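# Seat a slip bushing flat in the jig's empty liner

## Task

Push the loose slip bushing all the way down into the jig's unoccupied liner so that its head lies flat on the liner with no tilt. The jig's sliding plate must stay roughly where its pusher alone would set it, or the task is failed. The fit must hold without the robot propping it up. At the end, open the gripper and withdraw it.

## Robot and tools

Robot: one seven-joint arm ending in a two-finger parallel gripper, plus cameras cam_head_left, cam_head_right and cam_wrist, each 896x504 pixels. Calibration matrices (K, distortion, T_world_to_cam) are supplied and may be a few millimetres or degrees off. The arm's base can sit slightly tilted on the table.

Frames. The scene frame has its origin on the tabletop under the arm base, with +z up and +y to the left when facing along +x. Gripper axes: fingers extend along its +z and close along its y. The reported hand point lies between the pads, about 2 cm short of the fingertips; closing shifts the tips roughly 10 mm further out along +z.

execute_actions(actions, pictures). actions holds zero or one item. An empty list only reports the state. An action is {"rows": [...], "steps": n}, with n up to 15 and a default of 15. Each step is 1/30 s and uses one row; if rows run out, the final row repeats. A wait is {"steps": n} without rows, n up to 300, counted from the previous result, so thinking time is included. pictures (true/false) sets whether images come back. A rejected call sends nothing.

Row layout: seven numbers, each in -1 to 1, in the order dx, dy, dz, rx, ry, rz, opening. The first six are an offset, in the gripper's own axes, from the gripper pose printed in the most recent result that showed it. Before any such result exists in the scene, and for any second or later call within one reply, they are counted from wherever the hand is when the action begins. Every row counts from that same base, not from the prior row. Scale: 1.0 equals 0.6 m for dx to dz, or 180 degrees for the rotation part. rx, ry, rz form a single rotation vector. opening is absolute, not an offset: +1 is fully open (0.084 m), -1 is shut. All-zero offsets are not a pause; they drag the hand back to the base pose.

move(target, speed). target is one seven-number row with the same offset rules. speed is the path's top speed in m/s, from 0.002 to 0.5, default 0.25; rotation is capped at double that value in rad/s. The path is a straight line lasting 0.5 to 10 s, ignores obstacles, and stops short if 10 s is not enough. The hand may trail the path, drift off it, or exceed speed, mostly near full arm extension. The opening is applied when the move starts. The result adds a move: line giving how it ended (done, off_target, moving, held, fault), which limits applied (paced: the commanded pose was clipped; held: some steps were blocked, after which motion can jump ahead quickly), and the remaining distance to target. Faster contact and targets set deeper past a surface push harder.

wait(seconds): 0 to 10; the robot gets nothing new meanwhile.

zoom_image(camera, region): region is [x0, y0, x1, y1] in pixels of that camera's latest image, origin at top left, no larger than 504 by 504.

Answering without any tool call ends all remaining work.

Motion details. Each step, the commanded pose is limited to 70 mm and 16 degrees away from the measured pose; when both cannot be met, position wins. After an action ends, the arm only reaches its last clipped pose, so read the reported pose and send the remainder. Joint ranges (rad): waist -6.283 to 6.283, shoulder -2.059 to 2.094, upper arm roll -6.283 to 6.283, elbow -0.192 to 3.927, forearm roll -6.283 to 6.283, wrist pitch -1.693 to 3.142, wrist roll -6.283 to 6.283. The simulation keeps running while you think.

Result lines. The state line gives end_effector_position (m), end_effector_quat_wxyz and linear/angular velocities in the scene frame; the printed position can err, more so at long reach. grip_measured is the current finger opening on the opening scale. Hand target shows where the controller is steering. A pose unreachable line means the clearance check (which treats the mount under the base as arm) altered or stopped a command; HELD tags each affected step. Joint torques are total drive outputs with offsets and noise.

Gripping. To keep hold of a part, command an opening clearly smaller than grip_measured; a larger gap squeezes harder, up to about 24 N per pad for parts under roughly 6 cm. Fast closing can squeeze harder, even popping the fingers open. Returning the measured value still grips lightly.

Faults. If contact torque hits a joint limit (waist 45, shoulder 45, upper arm roll 27, elbow 27, forearm roll 27, wrist pitch 18, wrist roll 18 N m, held weight included), the arm backs off, stays still for 10 s and drops the rest of the call. Motors warm while holding loads: MOTOR HOT appears at 65 °C and an OVER-TEMPERATURE FAULT brakes the arm at 80 °C.

Avoid: dropping or slamming the bushing, hard pushes, shoving the jig's sliding plate out of place, and anything leaving the table. Brief external tugs on held or loose parts can happen, so grip firmly and check images before releasing and retreating.

Each tool is called after ">>>" as a command line: name --argument value for each argument, lists and objects as JSON in quotes; but a table of rows of numbers goes row by row, as --pt "numbers of a row", without its own name.

## Session

>>> execute_actions --actions '[]'

Scene clock: 0.00 s of 4200.00 s.
end_effector_position=(-0.0037, -0.3800, +0.1030) grip_measured=+1.00 end_effector_quat_wxyz=(-0.261, +0.762, +0.509, -0.305) end_effector_velocity=(-0.000, +0.001, -0.001) end_effector_angular_velocity=(+0.003, +0.000, -0.000)
Joint positions: [-1.32  -0.658 -0.035  0.261 -0.885  0.742 -1.715  0.084]
Joint velocities: [ 0.001  0.002  0.    -0.001 -0.    -0.     0.    -0.   ]
Joint torques (N m, as the arm reports them, + toward a larger angle): no reading
Motor temperatures (°C, as the motors report them): [34 31 37 37 30 37 37]
Hand target: -0.004, -0.380, +0.103; -0.261, +0.762, +0.509, -0.305

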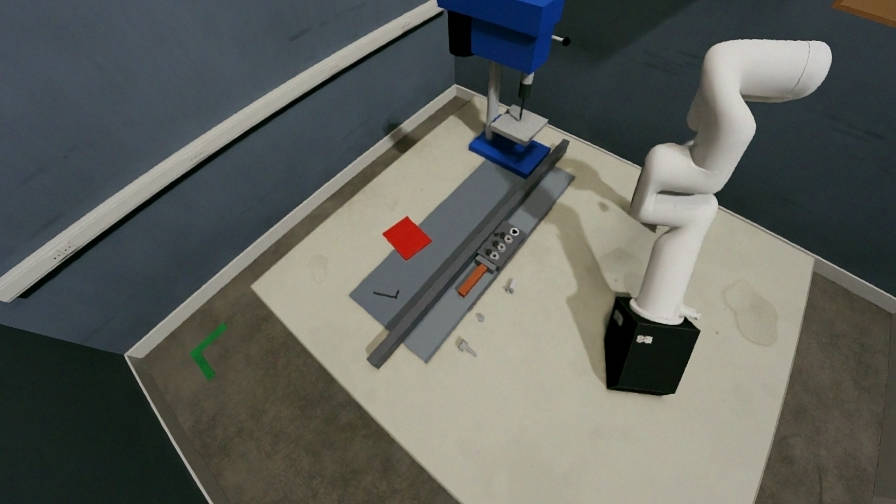

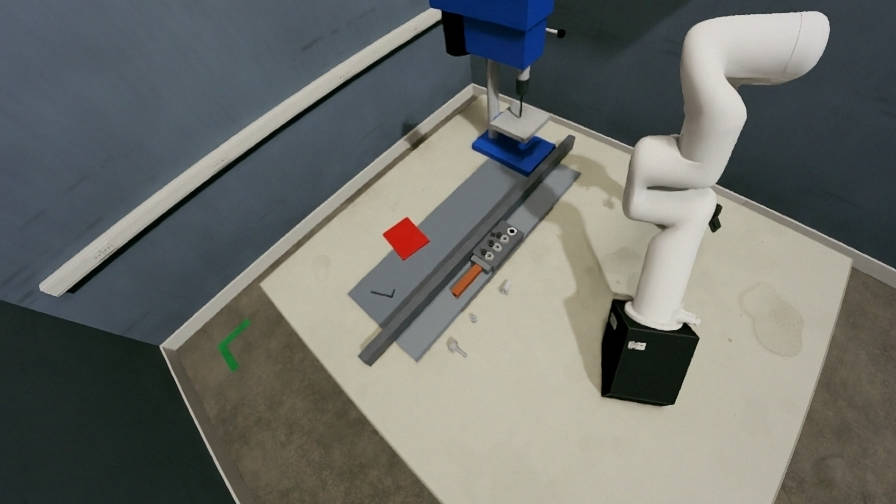

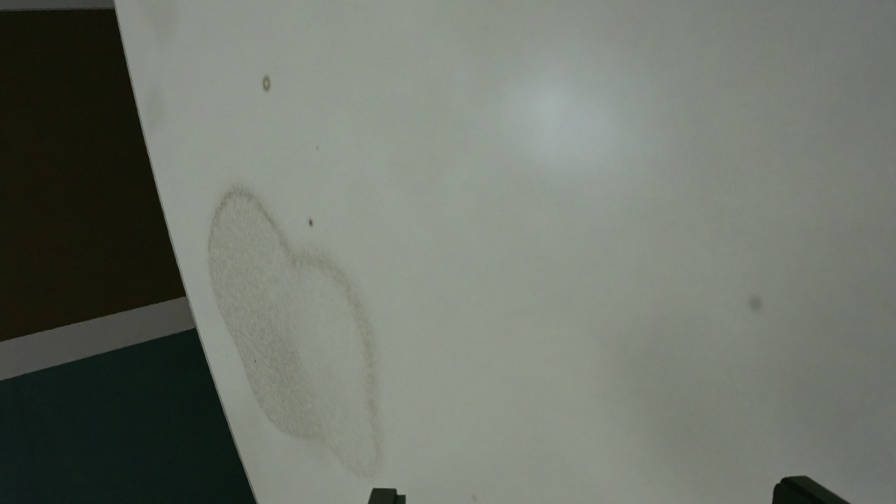

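>>> zoom_image --camera "cam_head_left" --region '[430, 200, 570, 370]'

>>> zoom_image --camera "cam_head_right" --region '[430, 200, 570, 370]'

Region (430, 200, 570, 370) of cam_head_left's 896x504 image, scaled by 2.965, with more detail than that image has; it fills the left 415 columns of this view, and the rest is white.

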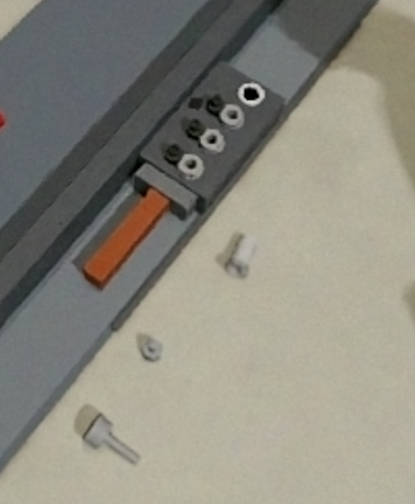

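Region (430, 200, 570, 370) of cam_head_right's 896x504 image, scaled by 2.965, with more detail than that image has; it fills the left 415 columns of this view, and the rest is white.

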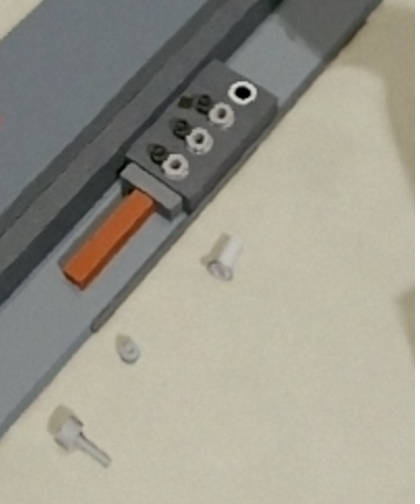

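>>> move --target '[0.678,0.0225,-0.584,-0.2635,0.0205,-0.118,1]' --speed 0.3

Scene clock: 5.97 s of 4200.00 s.
end_effector_position=(+0.3788, -0.0347, +0.2504) grip_measured=+1.00 end_effector_quat_wxyz=(-0.002, +0.707, +0.707, +0.000) end_effector_velocity=(+0.002, +0.002, +0.002) end_effector_angular_velocity=(+0.001, -0.006, +0.003)
Joint positions: [-0.373 -0.896  1.008  0.48  -0.011  0.956 -1.166  0.084]
Joint velocities: [-0.002  0.003  0.005  0.005 -0.001 -0.003  0.002 -0.   ]
Joint torques (N m, as the arm reports them, + toward a larger angle): [ 7.15 -4.46  1.17 19.43  0.03 -1.82  0.21]
Motor temperatures (°C, as the motors report them): [34 31 37 37 30 37 37]
Hand target: +0.379, -0.035, +0.250; -0.002, +0.707, +0.707, +0.000
Off the commanded pose: 0.002 m, 0 deg.
move: done; limits=paced
camera_calibration (this result's frames):
cam_wrist: T_world_to_cam=[[0.99998, -0.00497433, -0.00397675, -0.341185], [-0.00496501, -0.999985, 0.0023495, 0.0308794], [-0.00398838, -0.00232971, -0.999989, 0.379517], [0, 0, 0, 1]] pos_world=[0.342845, 0.030066, 0.378084]

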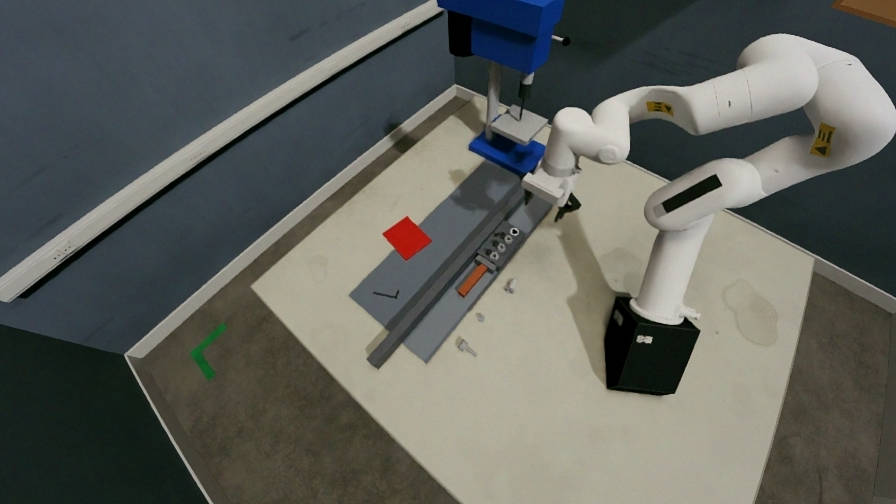

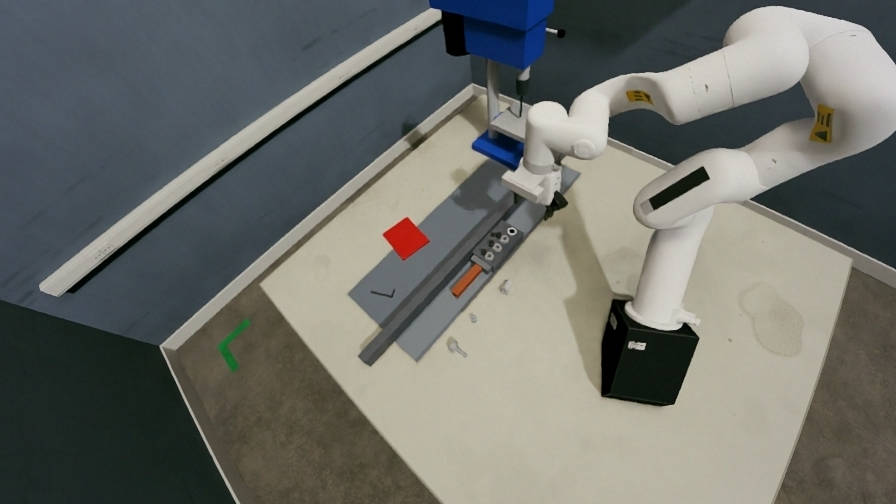

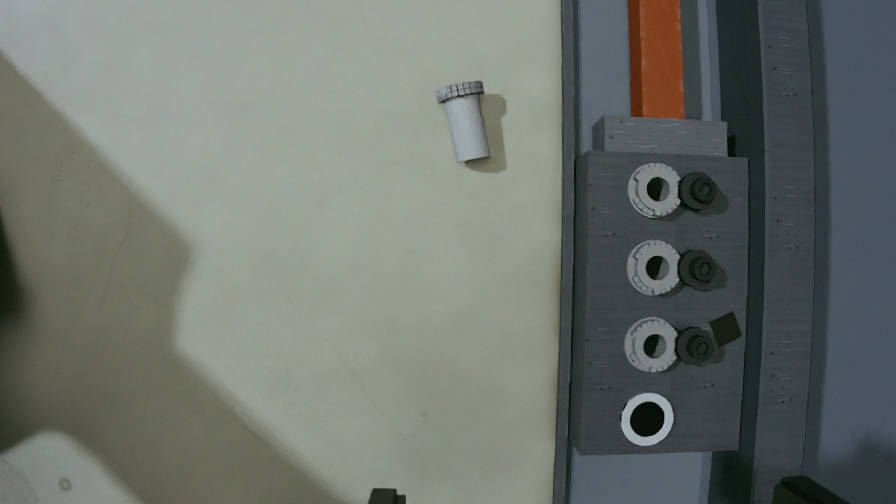

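>>> zoom_image --camera "cam_wrist" --region '[400, 60, 760, 470]'

Region (400, 60, 760, 470) of cam_wrist's 896x504 image, scaled by 1.229, with more detail than that image has; it fills the left 443 columns of this view, and the rest is white.

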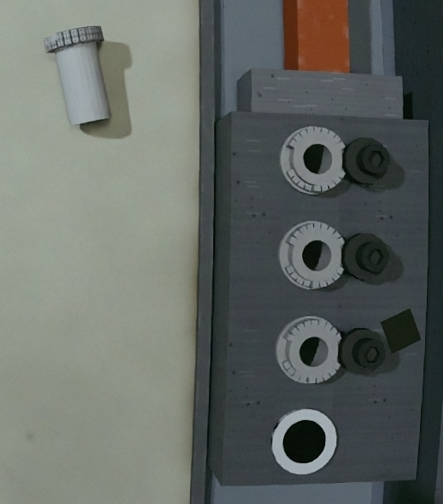

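>>> move --target '[0.2645,-0.054,0.284,-0.0229,-0.2494,-0.0553,0.2]' --speed 0.3

Scene clock: 12.17 s of 4200.00 s.
end_effector_position=(+0.3460, +0.1233, +0.0806) grip_measured=+0.19 end_effector_quat_wxyz=(+0.294, +0.591, +0.710, -0.244) end_effector_velocity=(-0.003, +0.002, -0.003) end_effector_angular_velocity=(-0.007, +0.005, +0.008)
Joint positions: [-1.277 -1.404  2.248  1.113 -0.109  1.141 -0.622  0.052]
Joint velocities: [-0.002 -0.008  0.011  0.007  0.001  0.005  0.     0.   ]
Joint torques (N m, as the arm reports them, + toward a larger angle): [14.71 26.14 -5.46 12.27 -0.62 -0.16  0.18]
Motor temperatures (°C, as the motors report them): [34 31 37 38 30 38 37]
Hand target: +0.346, +0.123, +0.080; +0.294, +0.591, +0.711, -0.245
Off the commanded pose: 0.001 m, 0 deg.
move: done
camera_calibration (this result's frames):
cam_wrist: T_world_to_cam=[[0.984263, 0.176678, 0.00326082, -0.325788], [0.122191, -0.693818, 0.709709, 0.0503796], [0.127652, -0.698142, -0.704488, 0.226417], [0, 0, 0, 1]] pos_world=[0.285603, 0.250585, 0.124815]

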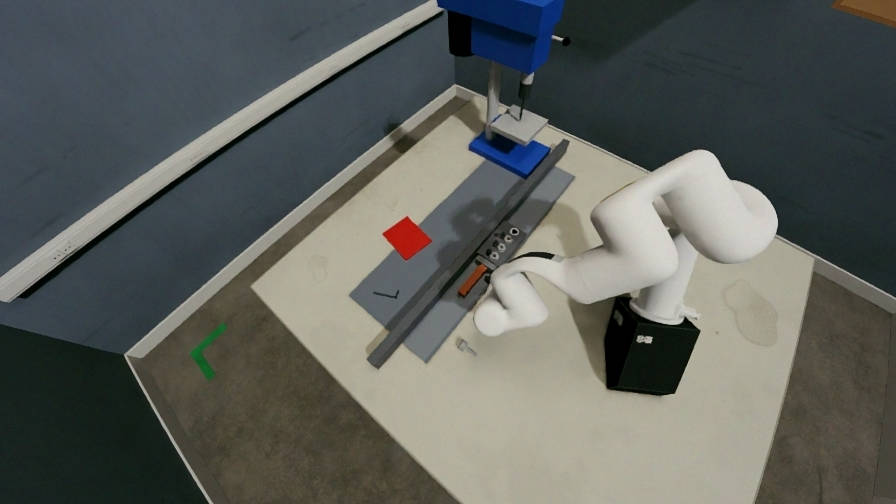

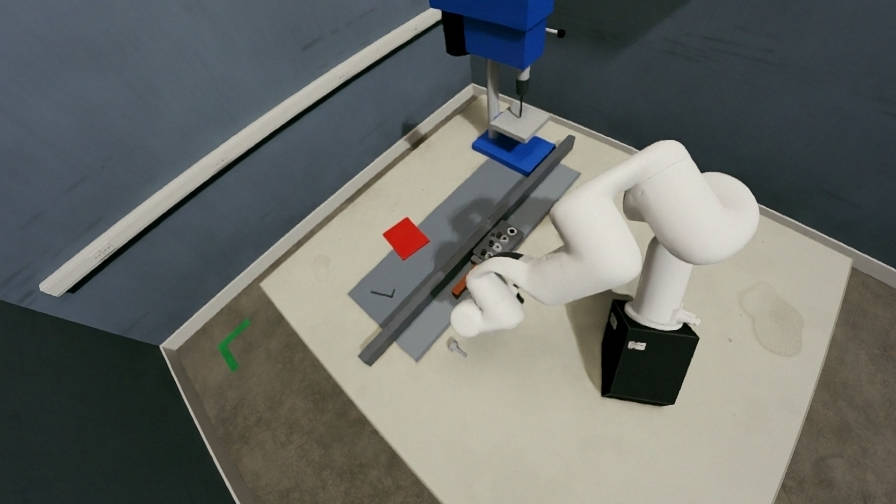

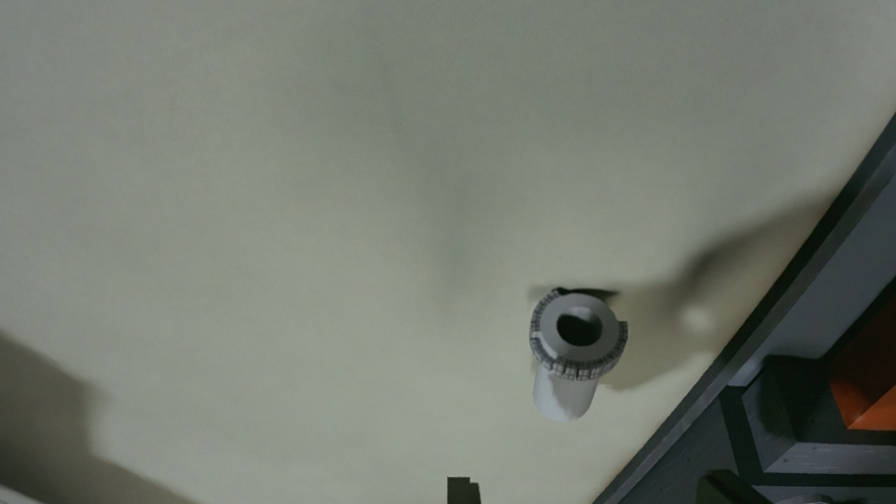

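>>> move --target '[0.0718,-0.001,0.0711,0,0,0,0.2]' --speed 0.08

Scene clock: 14.27 s of 4200.00 s.
end_effector_position=(+0.3463, +0.1237, +0.0217) grip_measured=+0.19 end_effector_quat_wxyz=(+0.295, +0.592, +0.710, -0.244) end_effector_velocity=(-0.001, -0.001, -0.002) end_effector_angular_velocity=(-0.003, +0.001, +0.001)
Joint positions: [-1.374 -1.516  2.294  1.16  -0.091  1.045 -0.584  0.052]
Joint velocities: [-0.002 -0.005  0.002 -0.    -0.    -0.002  0.001  0.   ]
Joint torques (N m, as the arm reports them, + toward a larger angle): [11.35 23.59 -2.83  9.88  1.11 -2.86  0.27]
Motor temperatures (°C, as the motors report them): [34 31 37 38 30 38 37]
Hand target: +0.345, +0.124, +0.020; +0.294, +0.591, +0.710, -0.244
Off the commanded pose: 0.002 m, 0 deg.
move: done
camera_calibration (this result's frames):
cam_wrist: T_world_to_cam=[[0.984381, 0.175966, 0.00546245, -0.325994], [0.120087, -0.693827, 0.710058, 0.0931807], [0.128736, -0.698312, -0.704122, 0.184801], [0, 0, 0, 1]] pos_world=[0.285922, 0.251064, 0.0657392]

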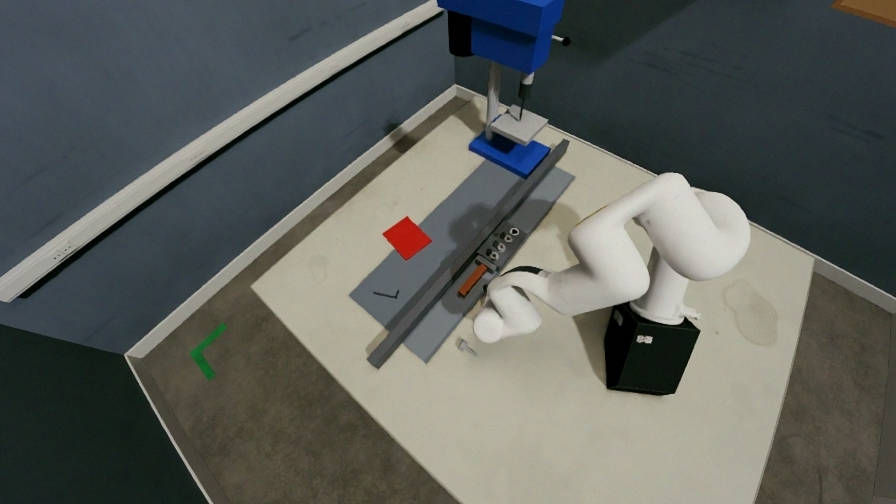

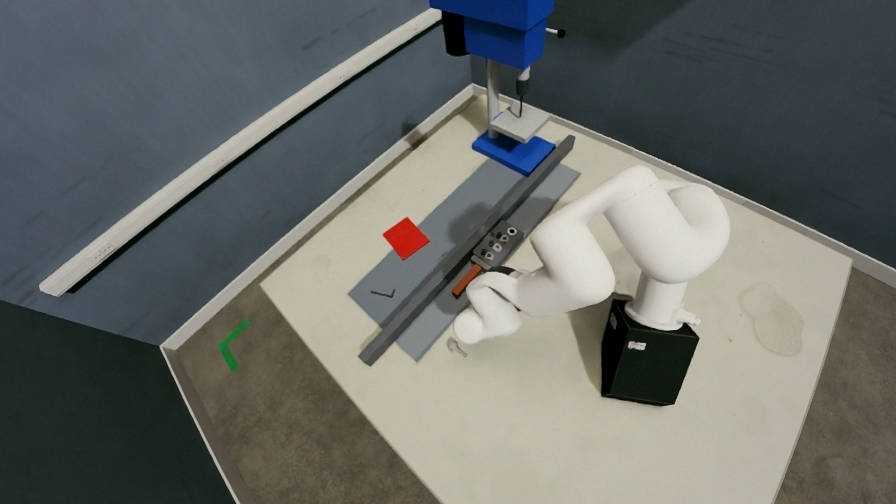

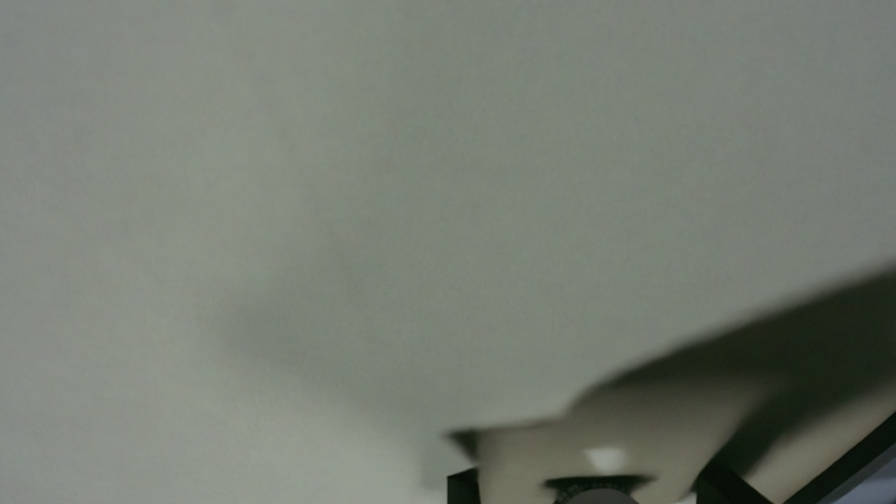

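>>> execute_actions --actions '[{"rows":[[0,0,0,0,0,0,0.05],[0,0,0,0,0,0,-0.1],[0,0,0,0,0,0,-0.2],[0,0,0,0,0,0,-0.27],[0,0,0,0,0,0,-0.33],[0,0,0,0,0,0,-0.39],[0,0,0,0,0,0,-0.45],[0,0,0,0,0,0,-0.52],[0,0,0,0,0,0,-0.6],[0,0,0,0,0,0,-0.7],[0,0,0,0,0,0,-0.8]],"steps":15}]'

Scene clock: 15.20 s of 4200.00 s.
end_effector_position=(+0.3471, +0.1250, +0.0225) grip_measured=-0.42 end_effector_quat_wxyz=(+0.295, +0.592, +0.710, -0.242) end_effector_velocity=(-0.000, -0.000, -0.000) end_effector_angular_velocity=(-0.001, +0.001, -0.001)
Joint positions: [-1.373 -1.515  2.293  1.162 -0.091  1.045 -0.584  0.026]
Joint velocities: [-0.001 -0.     0.001 -0.     0.     0.     0.     0.   ]
Joint torques (N m, as the arm reports them, + toward a larger angle): [ 4.13 15.59  1.54  3.08  3.66 -4.03  0.25]
Motor temperatures (°C, as the motors report them): [34 31 37 38 30 38 37]
Hand target: +0.346, +0.124, +0.022; +0.295, +0.592, +0.710, -0.244
Off the commanded pose: 0.002 m, 0 deg.
Steps of this call (steps 1 to 13: nothing new was sent; steps 14 to 28: all 15 steps of this action). Readings (end_effector_position):
14: (+0.3462, +0.1239, +0.0212)
15: (+0.3468, +0.1245, +0.0217)
17: (+0.3472, +0.1252, +0.0223)
21: (+0.3472, +0.1252, +0.0227)
28: the state above
camera_calibration (this result's frames):
cam_wrist: T_world_to_cam=[[0.98422, 0.17678, 0.00779101, -0.327064], [0.119325, -0.695568, 0.708482, 0.0938502], [0.130664, -0.696373, -0.705686, 0.185282], [0, 0, 0, 1]] pos_world=[0.286494, 0.252123, 0.0668076]

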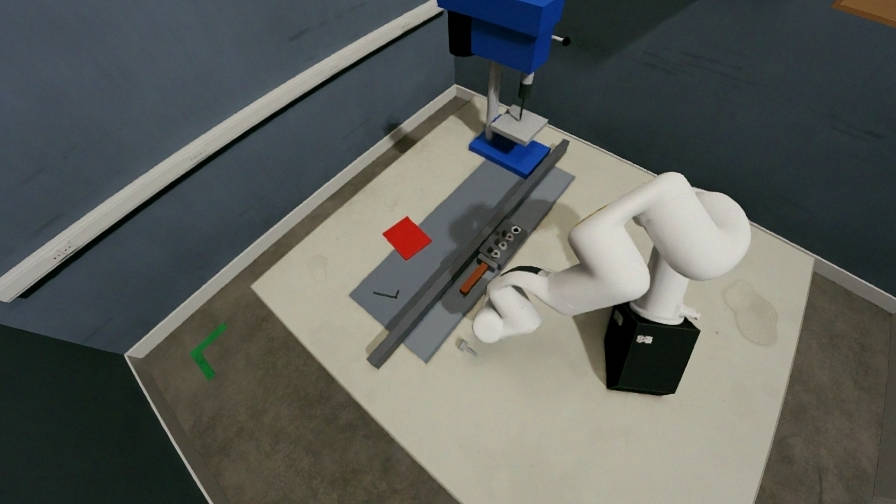

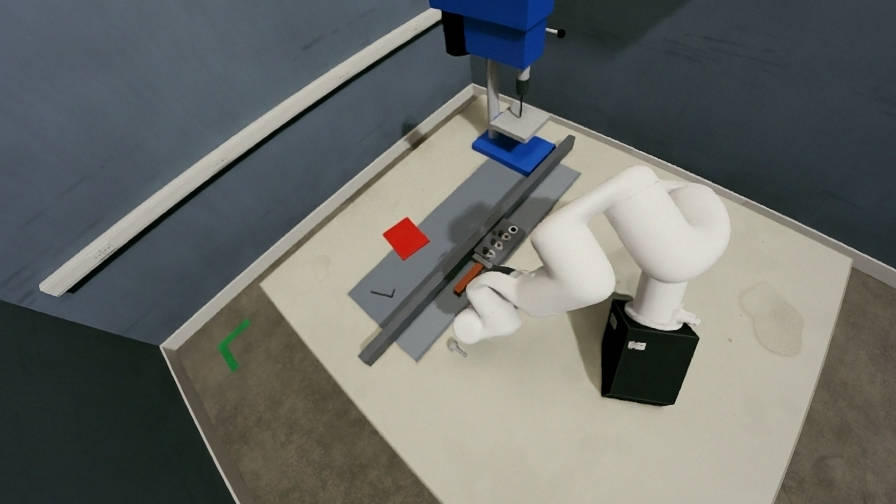

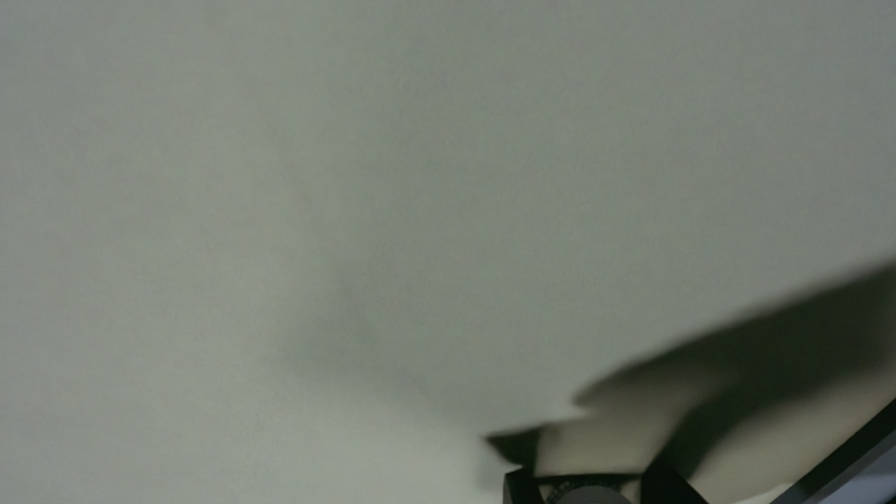

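>>> move --target '[-0.154,0,-0.1525,0,0,0,-0.8]' --speed 0.15

Scene clock: 17.17 s of 4200.00 s.
end_effector_position=(+0.3465, +0.1235, +0.1520) grip_measured=-0.42 end_effector_quat_wxyz=(+0.295, +0.592, +0.710, -0.243) end_effector_velocity=(+0.001, +0.002, +0.002) end_effector_angular_velocity=(+0.005, -0.003, +0.000)
Joint positions: [-1.165 -1.289  2.179  1.1   -0.136  1.278 -0.667  0.026]
Joint velocities: [ 0.002  0.002 -0.003  0.004 -0.001  0.001 -0.001  0.   ]
Joint torques (N m, as the arm reports them, + toward a larger angle): [14.18 23.72 -5.17 14.36 -0.86 -0.16  0.19]
Motor temperatures (°C, as the motors report them): [34 31 38 38 30 38 37]
Hand target: +0.347, +0.124, +0.152; +0.295, +0.592, +0.710, -0.242
Off the commanded pose: 0.001 m, 0 deg.
move: done
camera_calibration (this result's frames):
cam_wrist: T_world_to_cam=[[0.984262, 0.176587, 0.00665422, -0.327019], [0.119889, -0.694955, 0.708988, 0.000803952], [0.129823, -0.697032, -0.705189, 0.275985], [0, 0, 0, 1]] pos_world=[0.285947, 0.250676, 0.196227]

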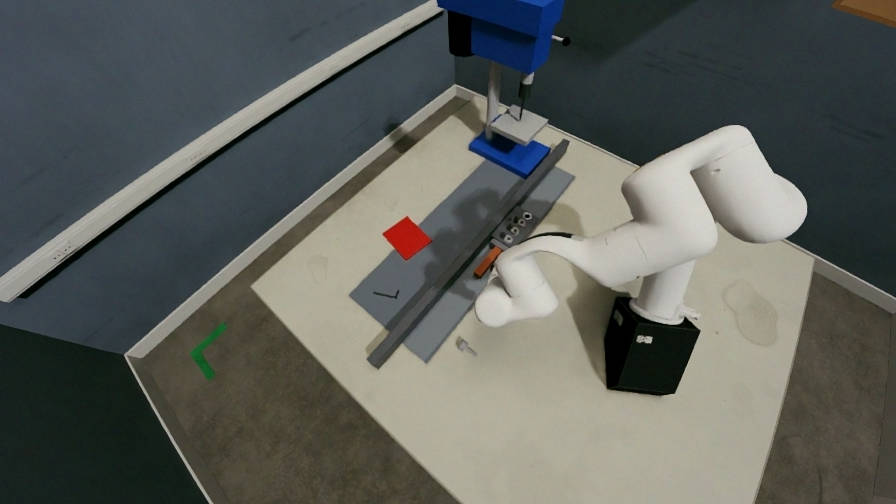

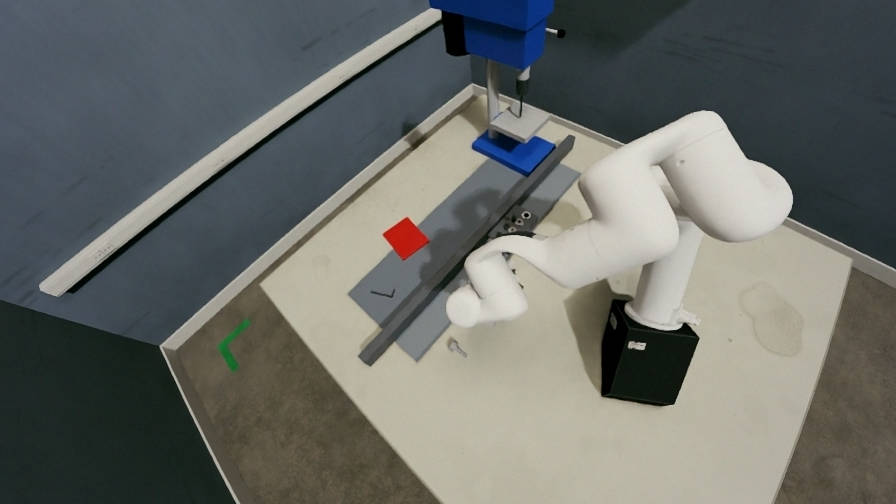

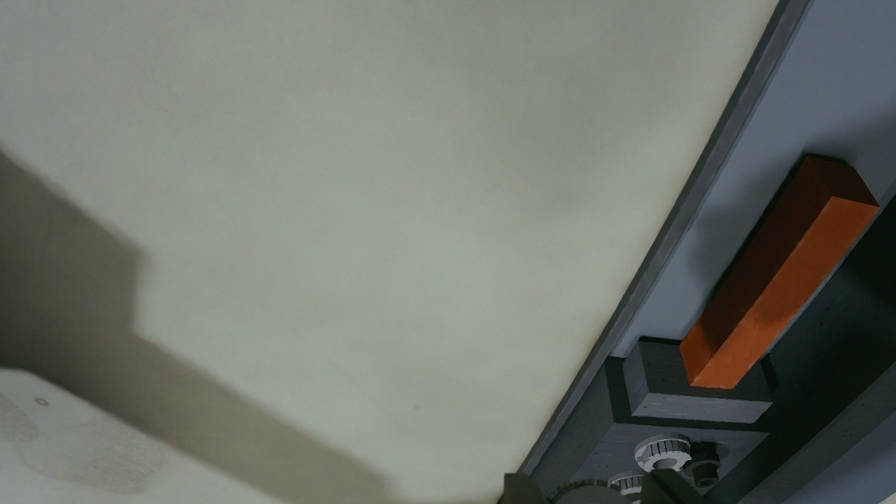

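>>> move --target '[-0.05,0,-0.05,0,0.5,0,-0.8]' --speed 0.4

Scene clock: 20.27 s of 4200.00 s.
end_effector_position=(+0.3465, +0.1238, +0.1947) grip_measured=-0.42 end_effector_quat_wxyz=(-0.295, +0.590, +0.710, +0.246) end_effector_velocity=(+0.000, +0.000, +0.000) end_effector_angular_velocity=(+0.007, -0.000, -0.001)
Joint positions: [-0.119 -0.227  0.719  0.338  0.547  0.309 -1.8    0.026]
Joint velocities: [ 0.009  0.001 -0.01  -0.001  0.018 -0.001 -0.019 -0.   ]
Joint torques (N m, as the arm reports them, + toward a larger angle): [  9.53 -12.15   7.45  13.2   -1.06  -0.88   0.02]
Motor temperatures (°C, as the motors report them): [34 31 38 38 30 38 37]
Hand target: +0.346, +0.124, +0.195; -0.295, +0.590, +0.710, +0.246
Off the commanded pose: 0.001 m, 0 deg.
move: done
camera_calibration (this result's frames):
cam_wrist: T_world_to_cam=[[0.98349, 0.180909, -0.00438831, -0.325492], [0.125134, -0.697393, -0.70568, 0.244706], [-0.130725, 0.69348, -0.708517, 0.225141], [0, 0, 0, 1]] pos_world=[0.318928, 0.0734096, 0.330772]

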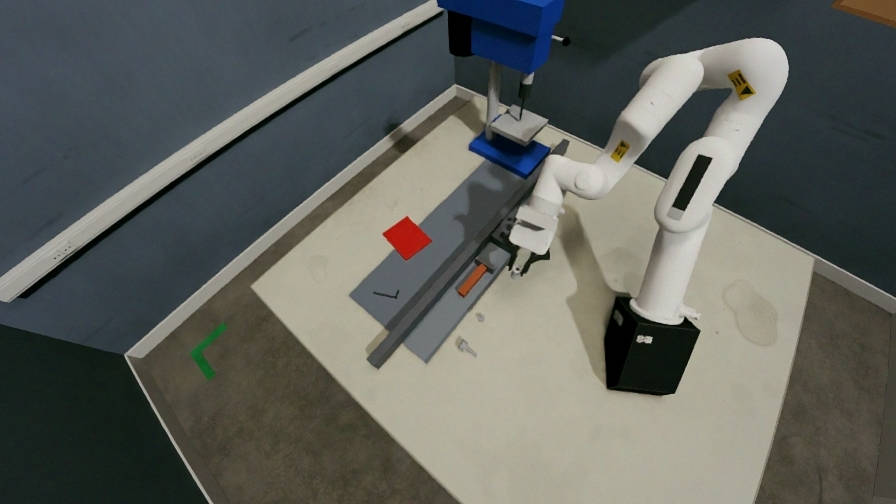

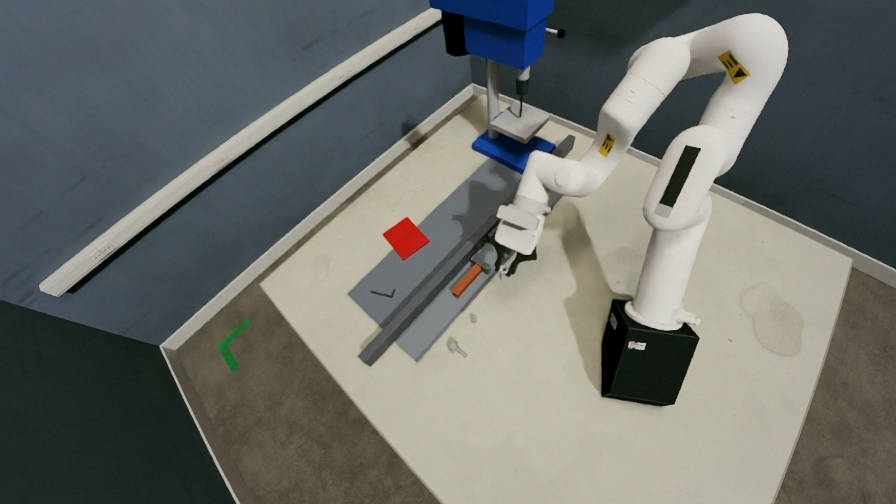

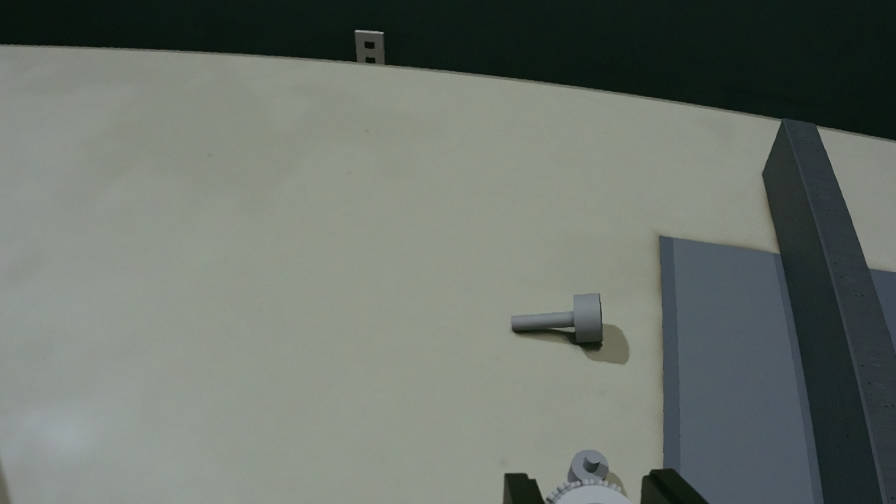

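>>> move --target '[-0.4135,0.065,-0.307,0,0,0,-0.8]' --speed 0.3

Scene clock: 22.97 s of 4200.00 s.
end_effector_position=(+0.4417, -0.1676, +0.1496) grip_measured=-0.42 end_effector_quat_wxyz=(-0.296, +0.589, +0.711, +0.247) end_effector_velocity=(+0.002, -0.006, -0.001) end_effector_angular_velocity=(-0.004, -0.000, -0.011)
Joint positions: [-0.45  -0.35   0.17   0.771  0.304  0.993 -2.339  0.026]
Joint velocities: [-0.006  0.001 -0.006  0.01  -0.     0.003 -0.002  0.   ]
Joint torques (N m, as the arm reports them, + toward a larger angle): [  7.49 -21.84   6.49  12.86   0.62  -0.15   0.23]
Motor temperatures (°C, as the motors report them): [34 31 38 38 30 38 37]
Hand target: +0.442, -0.169, +0.149; -0.295, +0.589, +0.710, +0.247
Off the commanded pose: 0.002 m, 0 deg.
move: done
camera_calibration (this result's frames):
cam_wrist: T_world_to_cam=[[0.983237, 0.182313, -0.00268767, -0.366478], [0.126987, -0.695287, -0.707425, -0.00242745], [-0.130842, 0.695225, -0.706783, 0.407764], [0, 0, 0, 1]] pos_world=[0.413995, -0.218362, 0.285498]

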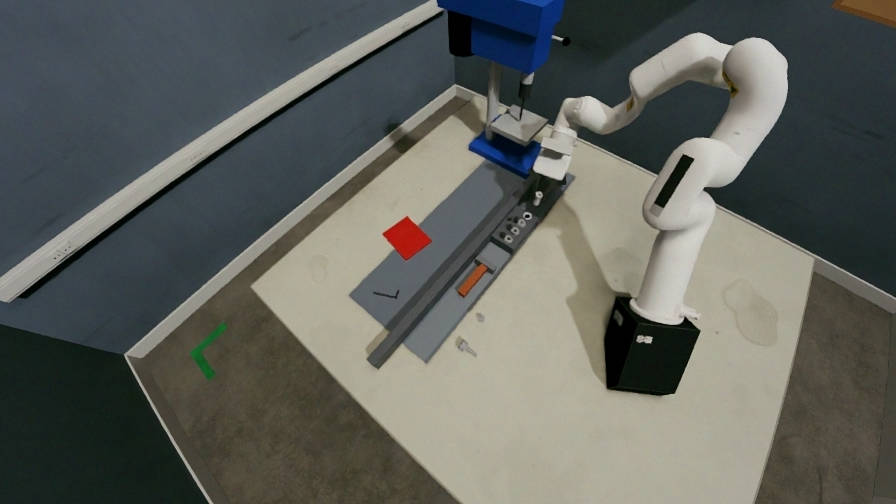

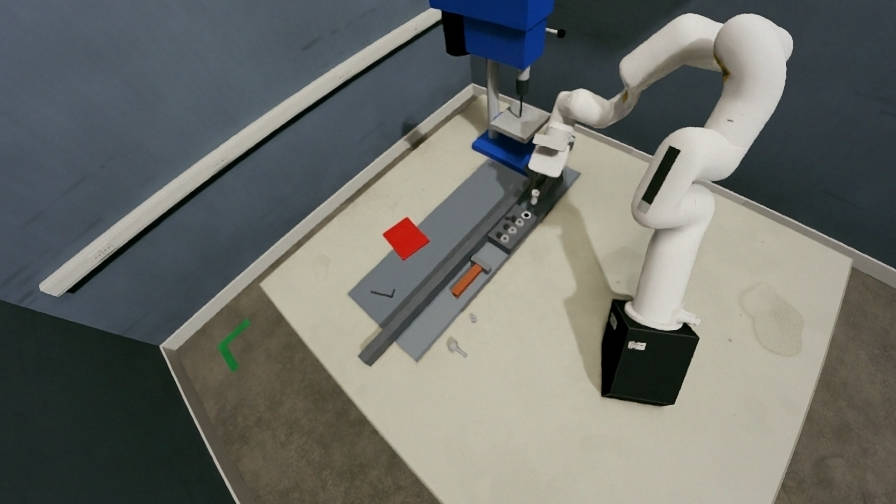

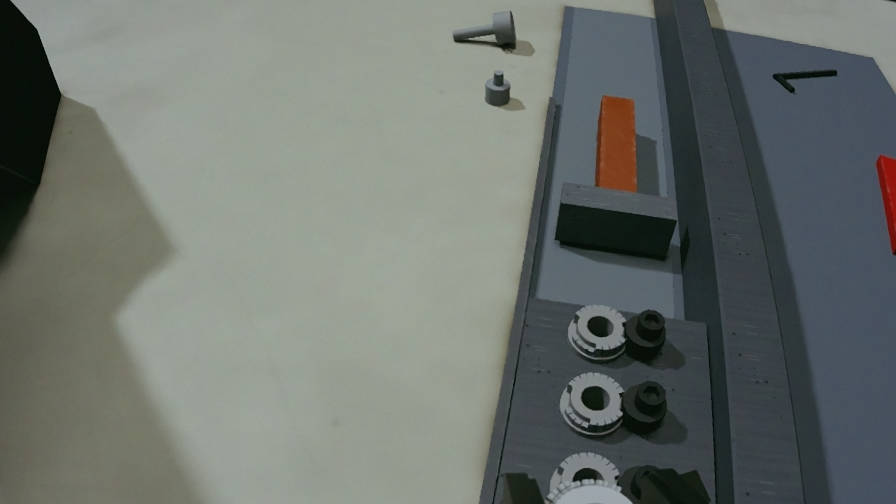

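>>> zoom_image --camera "cam_head_left" --region '[490, 160, 590, 260]'

>>> zoom_image --camera "cam_head_right" --region '[490, 160, 590, 260]'

Region (490, 160, 590, 260) of cam_head_left's 896x504 image, scaled by 5.040, with more detail than that image has.

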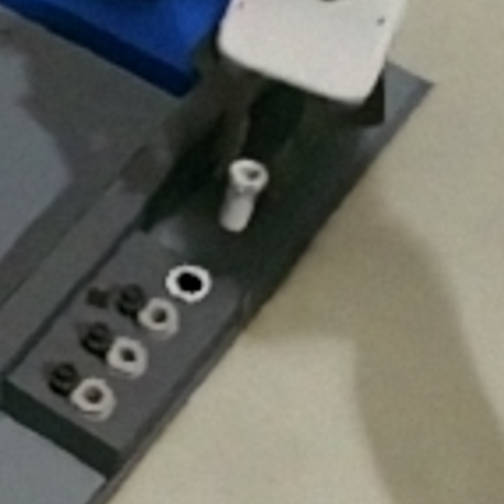

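Region (490, 160, 590, 260) of cam_head_right's 896x504 image, scaled by 5.040, with more detail than that image has.

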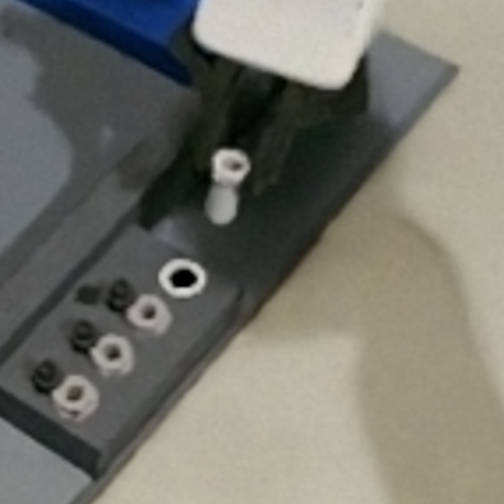

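>>> move --target '[0,0,0,0,-0.139,0,-0.8]' --speed 0.3

Scene clock: 26.30 s of 4200.00 s.
end_effector_position=(+0.4414, -0.1679, +0.1492) grip_measured=-0.42 end_effector_quat_wxyz=(-0.135, +0.629, +0.757, +0.114) end_effector_velocity=(+0.000, +0.001, +0.000) end_effector_angular_velocity=(-0.005, -0.001, +0.001)
Joint positions: [-0.553 -0.535  0.455  0.574 -0.006  0.706 -1.96   0.026]
Joint velocities: [-0.001 -0.002  0.006 -0.002 -0.005 -0.002  0.008  0.   ]
Joint torques (N m, as the arm reports them, + toward a larger angle): [  7.8  -17.17   5.21  14.89  -0.01  -1.4    0.22]
Motor temperatures (°C, as the motors report them): [34 31 38 38 30 38 37]
Hand target: +0.441, -0.168, +0.149; -0.134, +0.629, +0.758, +0.113
Off the commanded pose: 0.001 m, 0 deg.
move: done
camera_calibration (this result's frames):
cam_wrist: T_world_to_cam=[[0.983835, 0.179074, -0.00120212, -0.3672], [0.167853, -0.924485, -0.342275, -0.113943], [-0.0624039, 0.33654, -0.939599, 0.35199], [0, 0, 0, 1]] pos_world=[0.402355, -0.158042, 0.291289]

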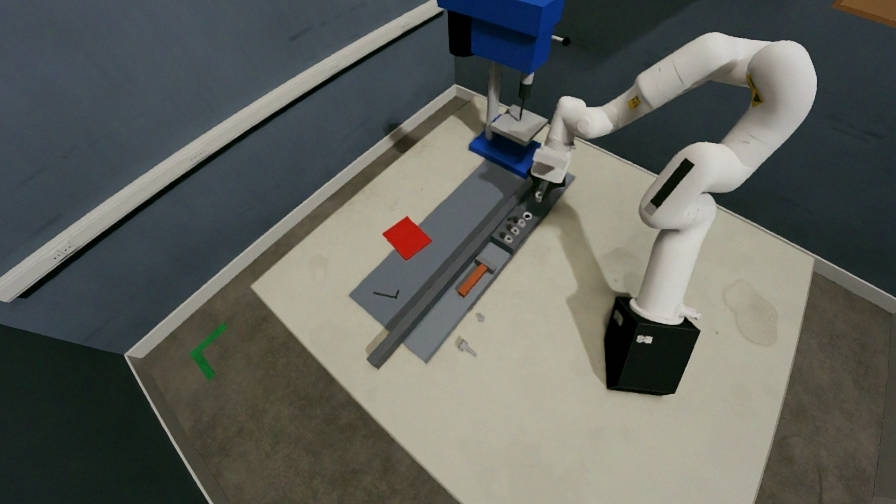

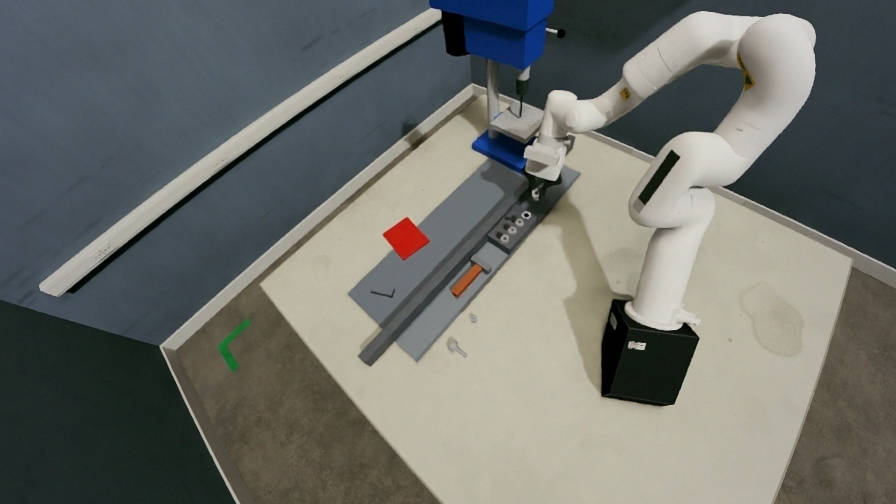

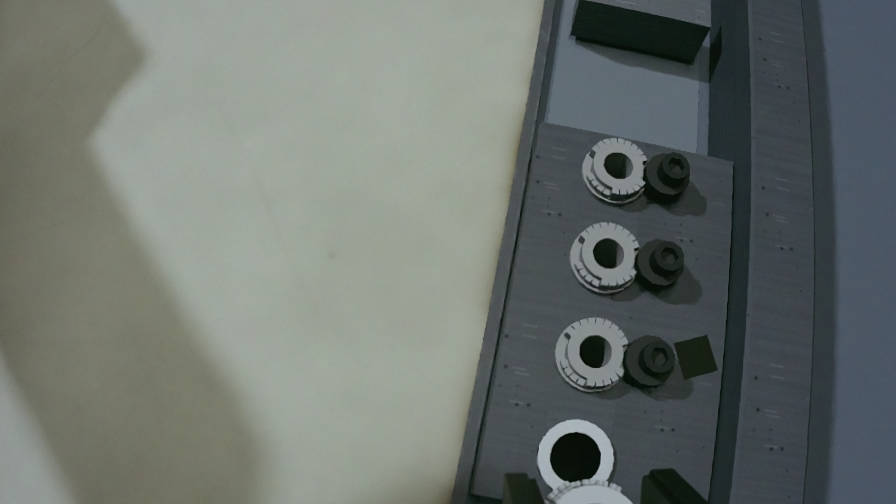

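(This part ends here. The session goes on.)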